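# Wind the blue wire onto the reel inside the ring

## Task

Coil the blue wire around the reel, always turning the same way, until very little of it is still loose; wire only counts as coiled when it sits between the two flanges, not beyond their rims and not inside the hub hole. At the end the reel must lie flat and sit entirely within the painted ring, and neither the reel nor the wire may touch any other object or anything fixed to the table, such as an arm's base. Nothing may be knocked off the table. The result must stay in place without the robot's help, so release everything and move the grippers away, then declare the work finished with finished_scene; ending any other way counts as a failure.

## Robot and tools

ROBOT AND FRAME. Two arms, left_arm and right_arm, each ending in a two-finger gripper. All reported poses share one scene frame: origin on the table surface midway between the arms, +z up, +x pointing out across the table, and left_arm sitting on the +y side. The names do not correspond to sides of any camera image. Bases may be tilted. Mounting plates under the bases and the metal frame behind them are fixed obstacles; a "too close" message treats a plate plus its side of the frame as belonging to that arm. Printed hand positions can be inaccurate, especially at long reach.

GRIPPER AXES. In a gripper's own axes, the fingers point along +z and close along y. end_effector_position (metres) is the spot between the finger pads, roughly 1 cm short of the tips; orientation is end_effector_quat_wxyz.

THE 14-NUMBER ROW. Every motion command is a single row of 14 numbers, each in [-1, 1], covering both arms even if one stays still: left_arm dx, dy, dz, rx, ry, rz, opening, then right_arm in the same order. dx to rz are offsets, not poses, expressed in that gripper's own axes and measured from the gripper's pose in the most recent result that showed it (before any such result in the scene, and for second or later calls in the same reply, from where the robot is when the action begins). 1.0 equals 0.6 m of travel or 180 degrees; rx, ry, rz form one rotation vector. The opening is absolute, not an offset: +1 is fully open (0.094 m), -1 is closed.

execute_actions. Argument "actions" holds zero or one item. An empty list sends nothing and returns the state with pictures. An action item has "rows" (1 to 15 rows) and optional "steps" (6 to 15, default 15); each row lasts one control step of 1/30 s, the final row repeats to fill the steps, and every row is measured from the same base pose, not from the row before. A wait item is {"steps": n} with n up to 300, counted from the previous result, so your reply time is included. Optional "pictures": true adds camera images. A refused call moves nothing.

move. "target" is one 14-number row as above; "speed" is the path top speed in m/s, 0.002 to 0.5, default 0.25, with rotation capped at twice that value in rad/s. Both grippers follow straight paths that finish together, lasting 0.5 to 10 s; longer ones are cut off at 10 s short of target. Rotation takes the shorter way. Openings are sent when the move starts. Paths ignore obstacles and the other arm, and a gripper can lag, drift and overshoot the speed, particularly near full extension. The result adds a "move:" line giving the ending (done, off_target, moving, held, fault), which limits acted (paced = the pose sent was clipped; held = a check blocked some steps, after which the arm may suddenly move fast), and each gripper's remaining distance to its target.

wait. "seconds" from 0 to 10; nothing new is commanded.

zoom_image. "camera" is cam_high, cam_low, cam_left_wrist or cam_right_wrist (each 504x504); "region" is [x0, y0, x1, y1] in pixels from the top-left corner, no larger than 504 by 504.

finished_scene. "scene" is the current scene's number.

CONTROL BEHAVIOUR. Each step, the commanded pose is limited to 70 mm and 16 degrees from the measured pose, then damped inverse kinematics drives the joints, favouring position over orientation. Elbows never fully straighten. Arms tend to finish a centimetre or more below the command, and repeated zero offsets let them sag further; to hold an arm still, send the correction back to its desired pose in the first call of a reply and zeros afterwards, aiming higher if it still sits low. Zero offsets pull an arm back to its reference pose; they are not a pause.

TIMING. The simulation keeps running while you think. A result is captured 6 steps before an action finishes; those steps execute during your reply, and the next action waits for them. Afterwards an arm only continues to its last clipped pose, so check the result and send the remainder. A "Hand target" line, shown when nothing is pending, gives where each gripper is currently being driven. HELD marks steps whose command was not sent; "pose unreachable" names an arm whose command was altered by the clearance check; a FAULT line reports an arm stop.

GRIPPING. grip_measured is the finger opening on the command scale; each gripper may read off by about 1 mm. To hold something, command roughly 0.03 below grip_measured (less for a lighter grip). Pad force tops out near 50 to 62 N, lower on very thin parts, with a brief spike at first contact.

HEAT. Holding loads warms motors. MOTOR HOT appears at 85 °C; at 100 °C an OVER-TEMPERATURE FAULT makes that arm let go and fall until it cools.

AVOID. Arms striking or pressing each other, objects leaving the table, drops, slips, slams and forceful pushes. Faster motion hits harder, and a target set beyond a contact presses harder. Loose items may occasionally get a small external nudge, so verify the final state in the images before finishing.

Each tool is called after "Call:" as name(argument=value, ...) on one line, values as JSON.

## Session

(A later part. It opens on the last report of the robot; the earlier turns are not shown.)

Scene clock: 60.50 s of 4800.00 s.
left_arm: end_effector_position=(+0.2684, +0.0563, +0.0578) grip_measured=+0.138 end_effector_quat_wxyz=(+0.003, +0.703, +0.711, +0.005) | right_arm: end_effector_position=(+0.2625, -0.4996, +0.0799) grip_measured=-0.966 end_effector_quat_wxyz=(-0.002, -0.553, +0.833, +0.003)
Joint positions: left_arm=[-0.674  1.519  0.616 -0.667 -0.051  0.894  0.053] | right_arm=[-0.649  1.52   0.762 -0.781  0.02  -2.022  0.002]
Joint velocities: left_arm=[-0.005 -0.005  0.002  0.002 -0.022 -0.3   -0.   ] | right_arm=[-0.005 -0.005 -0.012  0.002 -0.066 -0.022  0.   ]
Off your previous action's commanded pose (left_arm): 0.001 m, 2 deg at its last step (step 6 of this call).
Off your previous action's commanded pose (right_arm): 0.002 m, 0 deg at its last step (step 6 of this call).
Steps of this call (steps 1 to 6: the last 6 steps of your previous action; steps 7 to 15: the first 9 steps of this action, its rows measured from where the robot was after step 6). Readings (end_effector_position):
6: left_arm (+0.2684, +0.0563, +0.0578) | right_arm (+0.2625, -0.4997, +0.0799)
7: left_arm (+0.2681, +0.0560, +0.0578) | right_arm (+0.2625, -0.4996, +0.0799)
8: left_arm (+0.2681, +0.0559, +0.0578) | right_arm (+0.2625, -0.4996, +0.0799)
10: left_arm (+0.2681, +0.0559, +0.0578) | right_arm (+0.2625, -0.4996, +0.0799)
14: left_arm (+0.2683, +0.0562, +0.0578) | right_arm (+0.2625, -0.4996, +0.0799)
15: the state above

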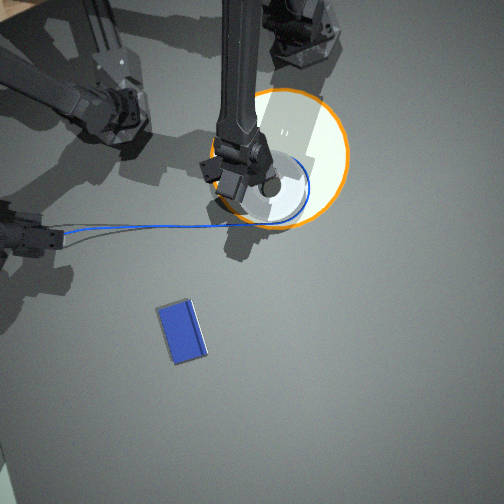

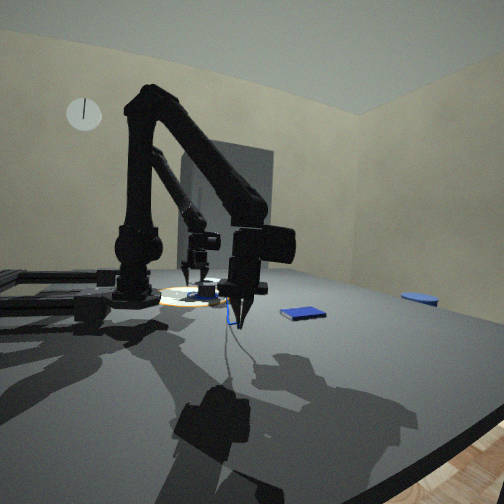

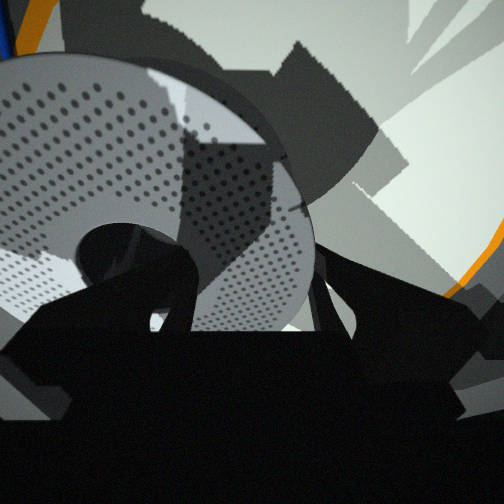

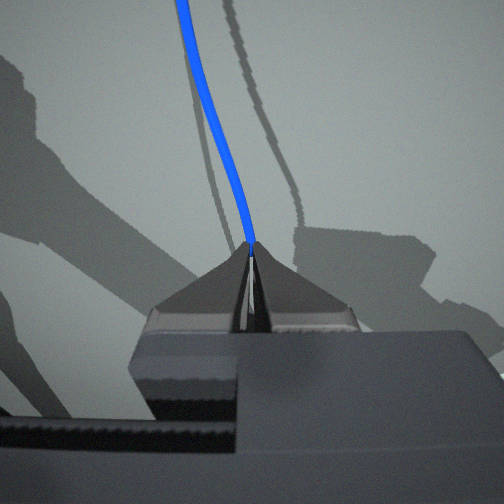

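Call:
execute_actions(actions=[{"rows":[[0,0,0,-0.002,0.002,-0.07,0.11, 0,0,0,0,0,0,-0.985],[0,0,0,-0.004,0.004,-0.14,0.11, 0,0,0,0,0,0,-0.985]],"steps":15}])

Call:
execute_actions(actions=[{"rows":[[0,0,0,-0.006,0.002,-0.14,0.11, 0,0,0,0,0,0,-0.985]],"steps":15}], pictures=true)

Scene clock: 61.00 s of 4800.00 s.
left_arm: end_effector_position=(+0.2679, +0.0563, +0.0578) grip_measured=+0.138 end_effector_quat_wxyz=(+0.003, +0.571, +0.821, +0.004) | right_arm: end_effector_position=(+0.2625, -0.4996, +0.0799) grip_measured=-0.966 end_effector_quat_wxyz=(-0.002, -0.553, +0.833, +0.003)
Joint positions: left_arm=[-0.674  1.519  0.616 -0.669 -0.049  0.551  0.053] | right_arm=[-0.649  1.52   0.762 -0.781  0.02  -2.022  0.002]
Joint velocities: left_arm=[-0.015  0.015  0.007 -0.012 -0.007 -0.549  0.   ] | right_arm=[-0.005 -0.015 -0.002 -0.002 -0.007 -0.066  0.   ]
Off your previous action's commanded pose (left_arm): 0.000 m, 2 deg at its last step (step 6 of this call).
Off your previous action's commanded pose (right_arm): 0.000 m, 0 deg at its last step (step 6 of this call).
Steps of this call (steps 1 to 6: the last 6 steps of your previous action; steps 7 to 15: the first 9 steps of this action). Readings (end_effector_position):
7: left_arm (+0.2682, +0.0562, +0.0578) | right_arm (+0.2625, -0.4996, +0.0799)
8: left_arm (+0.2679, +0.0559, +0.0578) | right_arm (+0.2625, -0.4996, +0.0799)
10: left_arm (+0.2678, +0.0558, +0.0578) | right_arm (+0.2625, -0.4996, +0.0799)
14: left_arm (+0.2679, +0.0561, +0.0578) | right_arm (+0.2625, -0.4996, +0.0799)
15: the state above

Scene clock: 61.50 s of 4800.00 s.
left_arm: end_effector_position=(+0.2675, +0.0562, +0.0578) grip_measured=+0.138 end_effector_quat_wxyz=(+0.003, +0.396, +0.918, +0.003) | right_arm: end_effector_position=(+0.2625, -0.4996, +0.0799) grip_measured=-0.966 end_effector_quat_wxyz=(-0.002, -0.553, +0.833, +0.003)
Joint positions: left_arm=[-0.674  1.519  0.616 -0.67  -0.047  0.148  0.053] | right_arm=[-0.649  1.52   0.762 -0.781  0.02  -2.022  0.002]
Joint velocities: left_arm=[ 0.005 -0.005 -0.007 -0.012 -0.037 -0.593 -0.   ] | right_arm=[-0.005 -0.005  0.007 -0.017  0.022 -0.081  0.   ]
Off your previous action's commanded pose (left_arm): 0.001 m, 2 deg at its last step (step 6 of this call).
Off your previous action's commanded pose (right_arm): 0.000 m, 0 deg at its last step (step 6 of this call).
Steps of this call (steps 1 to 6: the last 6 steps of your previous action; steps 7 to 15: the first 9 steps of this action, its rows measured from where the robot was after step 6). Readings (end_effector_position):
6: left_arm (+0.2678, +0.0566, +0.0578) | right_arm (+0.2625, -0.4996, +0.0799)
7: left_arm (+0.2675, +0.0562, +0.0578) | right_arm (+0.2625, -0.4996, +0.0799)
8: left_arm (+0.2672, +0.0559, +0.0578) | right_arm (+0.2625, -0.4996, +0.0799)
10: left_arm (+0.2671, +0.0557, +0.0578) | right_arm (+0.2625, -0.4996, +0.0799)
14: left_arm (+0.2674, +0.0561, +0.0578) | right_arm (+0.2625, -0.4996, +0.0799)
15: the state above

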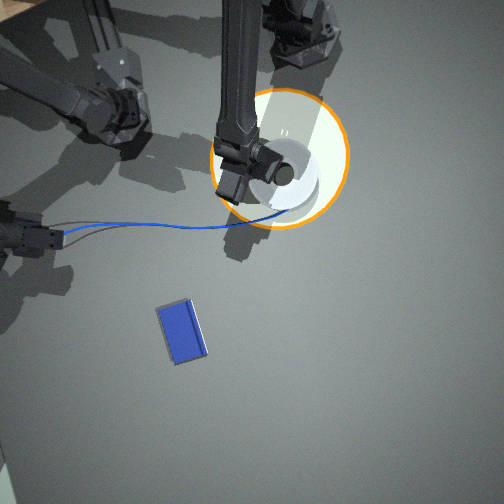

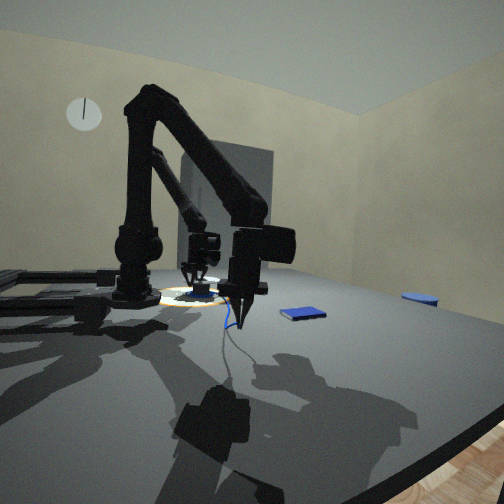

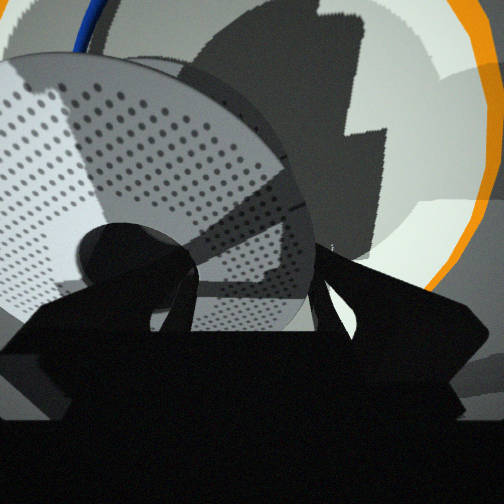

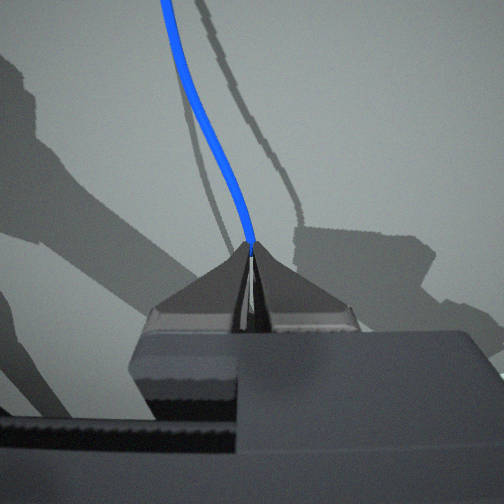

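Call:
execute_actions(actions=[{"rows":[[0,0,0,-0.005,0,-0.08,0.11, 0,0,0,0,0,0,-0.985],[0,0,0,-0.072,-0.004,-0.8,0.11, 0,0,0,0,0,0,-0.985]],"steps":15}])

Call:
execute_actions(actions=[{"rows":[[0,0,0,-0.053,-0.049,-0.8,0.11, 0,0,0,0,0,0,-0.985]],"steps":15}])

Call:
execute_actions(actions=[{"rows":[[0,0,0,-0.009,-0.057,-0.8,0.11, 0,0,0,0,0,0,-0.985]],"steps":14}])

Call:
execute_actions(actions=[{"rows":[[0,0,0,0,0,-0.03,0.11, 0,0,0,0,0,0,-0.985],[0,0,0,0,0,-0.03,0.11, 0,0,0,0,0,0,-0.985],[0,0,0,0,0,-0.03,0.3, 0,0,0,0,0,0,-0.985],[0,0,0,0,0,-0.03,0.7, 0,0,0,0,0,0,-0.985],[0,0,0,0,0,-0.03,1, 0,0,0,0,0,0,-0.985],[-0.001,0.003,-0.015,0,0,-0.03,1, 0,0,0,0,0,0,-0.985],[-0.002,0.007,-0.033,0,0,-0.03,1, 0,0,0,0,0,0,-0.985],[-0.003,0.01,-0.047,0,0,-0.03,1, 0,0,0,0,0,0,-0.985]],"steps":15}], pictures=true)

Call:
execute_actions(actions=[{"rows":[[0,0,0,-0.011,0.0425,0.8,1, -0.01,0.003,0,0,0,0,-0.985],[0,0,0,-0.011,0.0425,0.8,1, -0.02,0.005,0.004,0,0,0,-0.985],[0,0,0,-0.011,0.0425,0.8,1, -0.03,0.008,0.008,0,0,-0.005,-0.985],[0,0,0,-0.011,0.0425,0.8,1, -0.04,0.01,0.012,0,0,-0.01,-0.985],[0,0,0,-0.011,0.0425,0.8,1, -0.05,0.013,0.016,0,0,-0.015,-0.985],[0,0,0,-0.011,0.0425,0.8,1, -0.06,0.015,0.02,0,0,-0.02,-0.985]],"steps":15}])

Call:
execute_actions(actions=[{"rows":[[0,0,0,0.0186,0.04,0.8,1, 0,0,0,0,0,0,-0.985]],"steps":15}])

Call:
execute_actions(actions=[{"rows":[[0,0,0,0.04,0.018,0.8,1, 0,0,0,0,0,0,-0.985]],"steps":15}])

Call:
execute_actions(actions=[{"rows":[[0,0,0,0.042,-0.013,0.8,1, 0,0,0,0,0,0,-0.985]],"steps":15}])

Call:
execute_actions(actions=[{"rows":[[0,0,0,0.003,-0.003,0.115,1, 0,0,0,0,0,0,-0.985],[0,0,0,0.002,-0.002,0.115,1, 0,0,0,0,0,0,-0.985],[0,0,0,0.001,-0.001,0.115,1, 0,0,0,0,0,0,-0.985],[-0.002,0.002,0.008,0,0,0.115,1, 0,0,0,0,0,0,-0.985],[-0.004,0.005,0.02,0,0,0.115,1, 0,0,0,0,0,0,-0.985],[-0.007,0.008,0.033,0,0,0.115,1, 0,0,0,0,0,0,-0.985],[-0.009,0.01,0.044,0,0,0.115,1, 0,0,0,0,0,0,-0.985]],"steps":15}])

Call:
execute_actions(actions=[{"rows":[[0,0,0,0,0,0,0.75, 0,0,0,0,0,0,-0.985],[0,0,0,0,0,0,0.55, 0,0,0,0,0,0,-0.985],[0,0,0,0,0,0,0.4, 0,0,0,0,0,0,-0.985],[0,0,0,0,0,0,0.3, 0,0,0,0,0,0,-0.985],[0,0,0,0,0,0,0.23, 0,0,0,0,0,0,-0.985],[0,0,0,0,0,0,0.18, 0,0,0,0,0,0,-0.985],[0,0,0,0,0,0,0.15, 0,0,0,0,0,0,-0.985],[0,0,0,0,0,0,0.13, 0,0,0,0,0,0,-0.985],[0,0,0,0,0,0,0.11, 0,0,0,0,0,0,-0.985]],"steps":10}], pictures=true)

Scene clock: 64.17 s of 4800.00 s.
left_arm: end_effector_position=(+0.2667, +0.0556, +0.0578) grip_measured=+0.138 end_effector_quat_wxyz=(+0.003, +0.171, +0.985, +0.001) | right_arm: end_effector_position=(+0.2625, -0.4996, +0.0799) grip_measured=-0.966 end_effector_quat_wxyz=(-0.002, -0.553, +0.833, +0.003)
Joint positions: left_arm=[-0.677  1.519  0.616 -0.671 -0.046 -0.325  0.053] | right_arm=[-0.649  1.52   0.762 -0.781  0.02  -2.022  0.002]
Joint velocities: left_arm=[-0.005 -0.005 -0.017 -0.022 -0.051 -1.223 -0.   ] | right_arm=[ 0.005 -0.005 -0.002  0.002  0.007  0.007  0.001]
Off your previous action's commanded pose (left_arm): 0.000 m, 2 deg at its last step (step 6 of this call).
Off your previous action's commanded pose (right_arm): 0.000 m, 0 deg at its last step (step 6 of this call).
Steps of this call (steps 1 to 6: the last 6 steps of your previous action; steps 7 to 71: nothing new was sent; steps 72 to 80: the first 9 steps of this action). Readings (end_effector_position):
72: left_arm (+0.2671, +0.0562, +0.0578) | right_arm (+0.2625, -0.4996, +0.0799)
73: left_arm (+0.2670, +0.0561, +0.0578) | right_arm (+0.2625, -0.4996, +0.0799)
75: left_arm (+0.2669, +0.0559, +0.0578) | right_arm (+0.2625, -0.4996, +0.0799)
79: left_arm (+0.2667, +0.0556, +0.0578) | right_arm (+0.2625, -0.4996, +0.0799)
80: the state above

Scene clock: 64.67 s of 4800.00 s.
left_arm: end_effector_position=(+0.2662, +0.0551, +0.0578) grip_measured=+0.138 end_effector_quat_wxyz=(+0.001, -0.172, +0.985, -0.001) | right_arm: end_effector_position=(+0.2625, -0.4996, +0.0799) grip_measured=-0.966 end_effector_quat_wxyz=(-0.002, -0.553, +0.833, +0.003)
Joint positions: left_arm=[-0.677  1.519  0.616 -0.671 -0.041 -1.014  0.053] | right_arm=[-0.649  1.52   0.762 -0.781  0.02  -2.022  0.002]
Joint velocities: left_arm=[-0.005  0.005  0.002  0.002  0.051 -1.37  -0.   ] | right_arm=[ 0.015 -0.005  0.002 -0.012  0.007 -0.037 -0.001]
Off your previous action's commanded pose (left_arm): 0.001 m, 102 deg at its last step (step 6 of this call); orientation clipped at that step.
Off your previous action's commanded pose (right_arm): 0.000 m, 0 deg at its last step (step 6 of this call).
Steps of this call (steps 1 to 6: the last 6 steps of your previous action; steps 7 to 15: the first 9 steps of this action, its rows measured from where the robot was after step 6). Readings (end_effector_position):
6: left_arm (+0.2666, +0.0555, +0.0578) | right_arm (+0.2625, -0.4996, +0.0799)
7: left_arm (+0.2665, +0.0554, +0.0578) | right_arm (+0.2625, -0.4996, +0.0799)
8: left_arm (+0.2664, +0.0553, +0.0578) | right_arm (+0.2625, -0.4996, +0.0799)
10: left_arm (+0.2663, +0.0552, +0.0578) | right_arm (+0.2625, -0.4996, +0.0799)
14: left_arm (+0.2662, +0.0551, +0.0578) | right_arm (+0.2625, -0.4996, +0.0799)
15: the state above

Scene clock: 65.13 s of 4800.00 s.
left_arm: end_effector_position=(+0.2659, +0.0547, +0.0578) grip_measured=+0.138 end_effector_quat_wxyz=(-0.000, -0.477, +0.879, -0.002) | right_arm: end_effector_position=(+0.2625, -0.4996, +0.0799) grip_measured=-0.966 end_effector_quat_wxyz=(-0.002, -0.553, +0.833, +0.003)
Joint positions: left_arm=[-0.677  1.519  0.616 -0.671 -0.038 -1.662  0.053] | right_arm=[-0.649  1.52   0.762 -0.781  0.02  -2.022  0.002]
Joint velocities: left_arm=[ 0.005 -0.005  0.002  0.002  0.037 -1.385  0.   ] | right_arm=[-0.015 -0.005 -0.007 -0.002 -0.022 -0.022  0.001]
Off your previous action's commanded pose (left_arm): 0.001 m, 105 deg at its last step (step 6 of this call); orientation clipped at that step.
Off your previous action's commanded pose (right_arm): 0.000 m, 0 deg at its last step (step 6 of this call).
Steps of this call (steps 1 to 6: the last 6 steps of your previous action; steps 7 to 14: the first 8 steps of this action, its rows measured from where the robot was after step 6). Readings (end_effector_position):
6: left_arm (+0.2662, +0.0551, +0.0578) | right_arm (+0.2625, -0.4996, +0.0799)
7: left_arm (+0.2661, +0.0550, +0.0578) | right_arm (+0.2625, -0.4996, +0.0799)
8: left_arm (+0.2660, +0.0548, +0.0578) | right_arm (+0.2625, -0.4996, +0.0799)
10: left_arm (+0.2659, +0.0547, +0.0578) | right_arm (+0.2625, -0.4996, +0.0799)
14: the state above

Scene clock: 65.63 s of 4800.00 s.
left_arm: end_effector_position=(+0.2587, +0.0595, +0.0660) grip_measured=+0.998 end_effector_quat_wxyz=(-0.006, -0.621, +0.784, +0.010) | right_arm: end_effector_position=(+0.2625, -0.4996, +0.0799) grip_measured=-0.966 end_effector_quat_wxyz=(-0.002, -0.553, +0.833, +0.003)
Joint positions: left_arm=[-0.677  1.49   0.616 -0.725 -0.033 -2.008  0.094] | right_arm=[-0.649  1.52   0.762 -0.781  0.02  -2.022  0.002]
Joint velocities: left_arm=[-0.015 -0.474  0.012 -0.515 -0.022 -0.051  0.001] | right_arm=[ 0.005 -0.005 -0.017 -0.002 -0.037  0.007 -0.   ]
Off your previous action's commanded pose (left_arm): 0.001 m, 108 deg at its last step (step 6 of this call); orientation clipped at that step.
Off your previous action's commanded pose (right_arm): 0.000 m, 0 deg at its last step (step 6 of this call).
Steps of this call (steps 1 to 6: the last 6 steps of your previous action; steps 7 to 15: the first 9 steps of this action, its rows measured from where the robot was after step 6). Readings (end_effector_position):
6: left_arm (+0.2654, +0.0540, +0.0578) | right_arm (+0.2625, -0.4996, +0.0799)
7: left_arm (+0.2653, +0.0539, +0.0578) | right_arm (+0.2625, -0.4996, +0.0799)
8: left_arm (+0.2653, +0.0539, +0.0578) | right_arm (+0.2625, -0.4996, +0.0799)
10: left_arm (+0.2653, +0.0539, +0.0578) | right_arm (+0.2625, -0.4996, +0.0799)
14: left_arm (+0.2609, +0.0576, +0.0621) | right_arm (+0.2625, -0.4996, +0.0799)
15: the state above

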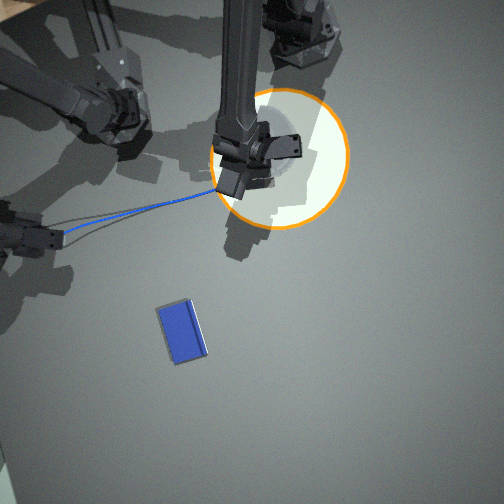

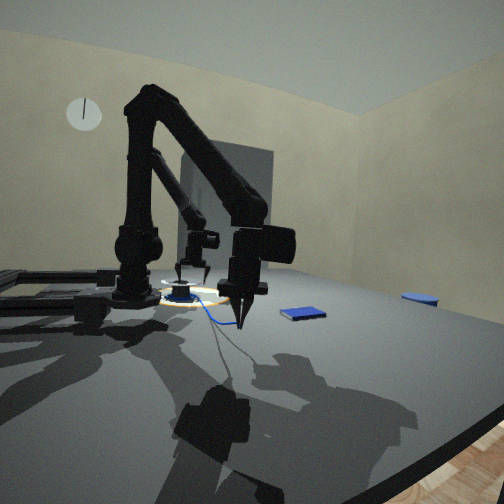

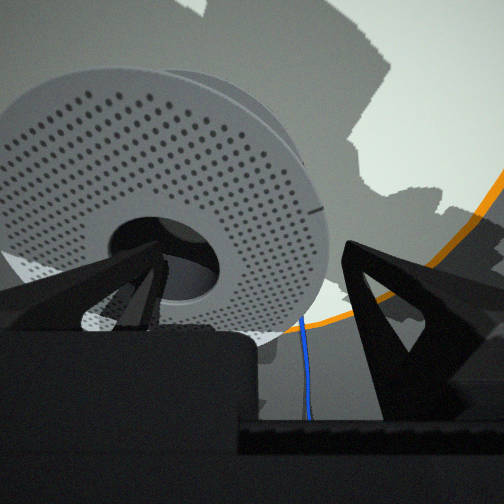

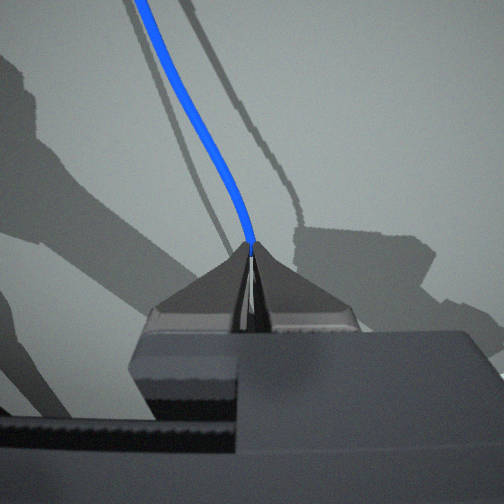

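Scene clock: 66.13 s of 4800.00 s.
left_arm: end_effector_position=(+0.2592, +0.0599, +0.0826) grip_measured=+0.999 end_effector_quat_wxyz=(-0.003, -0.453, +0.892, -0.003) | right_arm: end_effector_position=(+0.2662, -0.4635, +0.0673) grip_measured=-0.966 end_effector_quat_wxyz=(-0.002, -0.581, +0.814, +0.011)
Joint positions: left_arm=[-0.677  1.431  0.616 -0.76  -0.033 -1.608  0.094] | right_arm=[-0.57   1.508  0.697 -0.747  0.02  -2.011  0.002]
Joint velocities: left_arm=[ 0.005  0.015 -0.007 -0.012 -0.022  1.297  0.001] | right_arm=[ 0.249 -0.005 -0.154  0.017  0.037 -0.007  0.001]
Off your previous action's commanded pose (left_arm): 0.004 m, 0 deg at its last step (step 6 of this call).
Off your previous action's commanded pose (right_arm): 0.000 m, 0 deg at its last step (step 6 of this call).
Steps of this call (steps 1 to 6: the last 6 steps of your previous action; steps 7 to 15: the first 9 steps of this action, its rows measured from where the robot was after step 6). Readings (end_effector_position):
6: left_arm (+0.2593, +0.0599, +0.0826) | right_arm (+0.2625, -0.4996, +0.0799)
7: left_arm (+0.2592, +0.0599, +0.0826) | right_arm (+0.2625, -0.4994, +0.0798)
8: left_arm (+0.2592, +0.0599, +0.0826) | right_arm (+0.2625, -0.4984, +0.0795)
10: left_arm (+0.2592, +0.0599, +0.0826) | right_arm (+0.2631, -0.4925, +0.0771)
14: left_arm (+0.2592, +0.0599, +0.0826) | right_arm (+0.2660, -0.4684, +0.0688)
15: the state above

Scene clock: 66.63 s of 4800.00 s.
left_arm: end_effector_position=(+0.2592, +0.0599, +0.0826) grip_measured=+0.999 end_effector_quat_wxyz=(-0.002, -0.118, +0.993, -0.004) | right_arm: end_effector_position=(+0.2674, -0.4597, +0.0659) grip_measured=-0.966 end_effector_quat_wxyz=(-0.002, -0.583, +0.812, +0.012)
Joint positions: left_arm=[-0.677  1.431  0.616 -0.76  -0.033 -0.905  0.094] | right_arm=[-0.559  1.508  0.691 -0.742  0.02  -2.007  0.002]
Joint velocities: left_arm=[ 0.024 -0.015 -0.017 -0.002 -0.022  1.341 -0.   ] | right_arm=[-0.005 -0.015 -0.007 -0.002 -0.007 -0.022  0.   ]
Off your previous action's commanded pose (left_arm): 0.000 m, 105 deg at its last step (step 6 of this call); orientation clipped at that step.
Off your previous action's commanded pose (right_arm): 0.004 m, 1 deg at its last step (step 6 of this call).
Steps of this call (steps 1 to 6: the last 6 steps of your previous action; steps 7 to 15: the first 9 steps of this action, its rows measured from where the robot was after step 6). Readings (end_effector_position):
6: left_arm (+0.2592, +0.0599, +0.0826) | right_arm (+0.2674, -0.4597, +0.0659)
7: left_arm (+0.2592, +0.0599, +0.0826) | right_arm (+0.2674, -0.4597, +0.0659)
8: left_arm (+0.2592, +0.0599, +0.0826) | right_arm (+0.2674, -0.4597, +0.0659)
10: left_arm (+0.2592, +0.0599, +0.0826) | right_arm (+0.2674, -0.4597, +0.0659)
14: left_arm (+0.2592, +0.0599, +0.0826) | right_arm (+0.2674, -0.4597, +0.0659)
15: the state above

Scene clock: 67.13 s of 4800.00 s.
left_arm: end_effector_position=(+0.2592, +0.0599, +0.0826) grip_measured=+0.999 end_effector_quat_wxyz=(-0.000, +0.231, +0.973, -0.004) | right_arm: end_effector_position=(+0.2674, -0.4597, +0.0659) grip_measured=-0.966 end_effector_quat_wxyz=(-0.002, -0.583, +0.812, +0.012)
Joint positions: left_arm=[-0.677  1.431  0.616 -0.76  -0.033 -0.201  0.094] | right_arm=[-0.559  1.508  0.691 -0.742  0.02  -2.007  0.002]
Joint velocities: left_arm=[ 0.005 -0.005  0.002 -0.002 -0.007  1.311 -0.001] | right_arm=[ 0.015 -0.015 -0.002 -0.012 -0.037  0.007 -0.001]
Off your previous action's commanded pose (left_arm): 0.000 m, 104 deg at its last step (step 6 of this call); orientation clipped at that step.
Off your previous action's commanded pose (right_arm): 0.000 m, 0 deg at its last step (step 6 of this call).
Steps of this call (steps 1 to 6: the last 6 steps of your previous action; steps 7 to 15: the first 9 steps of this action, its rows measured from where the robot was after step 6). Readings (end_effector_position):
6: left_arm (+0.2592, +0.0599, +0.0826) | right_arm (+0.2674, -0.4597, +0.0659)
7: left_arm (+0.2592, +0.0599, +0.0826) | right_arm (+0.2674, -0.4597, +0.0659)
8: left_arm (+0.2592, +0.0599, +0.0826) | right_arm (+0.2674, -0.4597, +0.0659)
10: left_arm (+0.2592, +0.0599, +0.0826) | right_arm (+0.2674, -0.4597, +0.0659)
14: left_arm (+0.2592, +0.0599, +0.0826) | right_arm (+0.2674, -0.4597, +0.0659)
15: the state above

Scene clock: 67.63 s of 4800.00 s.
left_arm: end_effector_position=(+0.2592, +0.0599, +0.0826) grip_measured=+0.999 end_effector_quat_wxyz=(+0.001, +0.552, +0.834, -0.004) | right_arm: end_effector_position=(+0.2674, -0.4597, +0.0659) grip_measured=-0.966 end_effector_quat_wxyz=(-0.002, -0.583, +0.812, +0.012)
Joint positions: left_arm=[-0.677  1.431  0.616 -0.76  -0.033  0.502  0.094] | right_arm=[-0.559  1.508  0.691 -0.742  0.02  -2.007  0.002]
Joint velocities: left_arm=[-0.005 -0.005 -0.007  0.007  0.007  1.385 -0.   ] | right_arm=[-0.015 -0.015 -0.007 -0.007 -0.037  0.022 -0.   ]
Off your previous action's commanded pose (left_arm): 0.000 m, 104 deg at its last step (step 6 of this call); orientation clipped at that step.
Off your previous action's commanded pose (right_arm): 0.000 m, 0 deg at its last step (step 6 of this call).
Steps of this call (steps 1 to 6: the last 6 steps of your previous action; steps 7 to 15: the first 9 steps of this action, its rows measured from where the robot was after step 6). Readings (end_effector_position):
6: left_arm (+0.2592, +0.0599, +0.0826) | right_arm (+0.2674, -0.4597, +0.0659)
7: left_arm (+0.2592, +0.0599, +0.0826) | right_arm (+0.2674, -0.4597, +0.0659)
8: left_arm (+0.2592, +0.0599, +0.0826) | right_arm (+0.2674, -0.4597, +0.0659)
10: left_arm (+0.2592, +0.0599, +0.0826) | right_arm (+0.2674, -0.4597, +0.0659)
14: left_arm (+0.2592, +0.0599, +0.0826) | right_arm (+0.2674, -0.4597, +0.0659)
15: the state above

Scene clock: 68.13 s of 4800.00 s.
left_arm: end_effector_position=(+0.2656, +0.0551, +0.0680) grip_measured=+0.999 end_effector_quat_wxyz=(+0.007, +0.765, +0.644, -0.000) | right_arm: end_effector_position=(+0.2674, -0.4597, +0.0659) grip_measured=-0.966 end_effector_quat_wxyz=(-0.002, -0.583, +0.812, +0.012)
Joint positions: left_arm=[-0.677  1.483  0.616 -0.696 -0.037  1.075  0.094] | right_arm=[-0.559  1.508  0.691 -0.742  0.02  -2.007  0.002]
Joint velocities: left_arm=[-0.005  0.454 -0.007  0.271  0.081  0.418 -0.   ] | right_arm=[ 0.015 -0.005 -0.012 -0.002  0.051 -0.051 -0.   ]
Off your previous action's commanded pose (left_arm): 0.000 m, 104 deg at its last step (step 6 of this call); orientation clipped at that step.
Off your previous action's commanded pose (right_arm): 0.000 m, 0 deg at its last step (step 6 of this call).
Steps of this call (steps 1 to 6: the last 6 steps of your previous action; steps 7 to 15: the first 9 steps of this action, its rows measured from where the robot was after step 6). Readings (end_effector_position):
6: left_arm (+0.2592, +0.0599, +0.0826) | right_arm (+0.2674, -0.4597, +0.0659)
7: left_arm (+0.2593, +0.0600, +0.0826) | right_arm (+0.2674, -0.4597, +0.0659)
8: left_arm (+0.2594, +0.0601, +0.0826) | right_arm (+0.2674, -0.4597, +0.0659)
10: left_arm (+0.2598, +0.0605, +0.0825) | right_arm (+0.2674, -0.4597, +0.0659)
14: left_arm (+0.2654, +0.0555, +0.0726) | right_arm (+0.2674, -0.4597, +0.0659)
15: the state above

Scene clock: 68.47 s of 4800.00 s.
left_arm: end_effector_position=(+0.2638, +0.0558, +0.0571) grip_measured=+0.361 end_effector_quat_wxyz=(-0.003, +0.781, +0.625, -0.003) | right_arm: end_effector_position=(+0.2674, -0.4597, +0.0659) grip_measured=-0.966 end_effector_quat_wxyz=(-0.002, -0.583, +0.812, +0.012)
Joint positions: left_arm=[-0.677  1.522  0.616 -0.679 -0.036  1.123  0.064] | right_arm=[-0.559  1.508  0.691 -0.742  0.02  -2.007  0.002]
Joint velocities: left_arm=[ 0.005 -0.015 -0.007 -0.012 -0.125  0.007 -0.118] | right_arm=[-0.005 -0.005  0.012 -0.012 -0.022  0.066 -0.001]
Off your previous action's commanded pose (left_arm): 0.002 m, 1 deg at its last step (step 6 of this call).
Off your previous action's commanded pose (right_arm): 0.000 m, 0 deg at its last step (step 6 of this call).
Steps of this call (steps 1 to 6: the last 6 steps of your previous action; steps 7 to 10: the first 4 steps of this action, its rows measured from where the robot was after step 6). Readings (end_effector_position):
6: left_arm (+0.2638, +0.0558, +0.0571) | right_arm (+0.2674, -0.4597, +0.0659)
7: left_arm (+0.2638, +0.0558, +0.0571) | right_arm (+0.2674, -0.4597, +0.0659)
8: left_arm (+0.2638, +0.0558, +0.0571) | right_arm (+0.2674, -0.4597, +0.0659)
10: the state above

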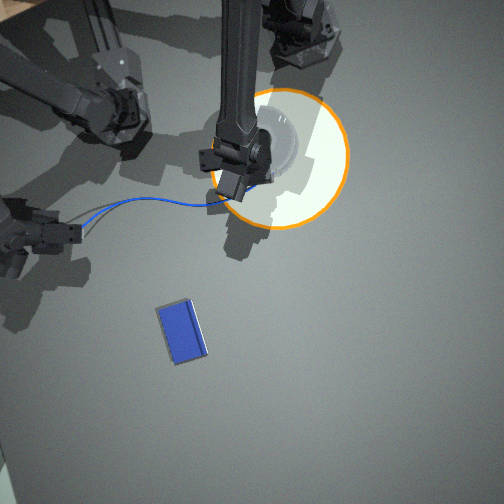

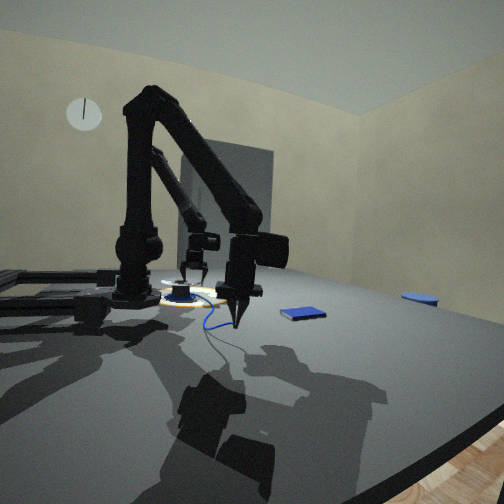

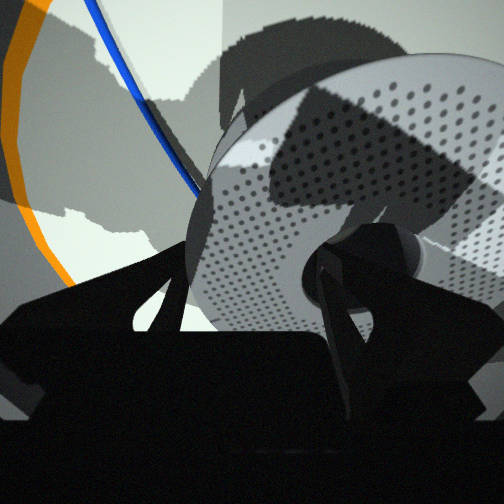

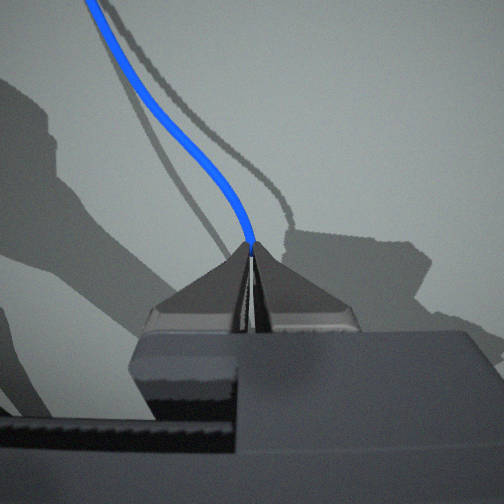

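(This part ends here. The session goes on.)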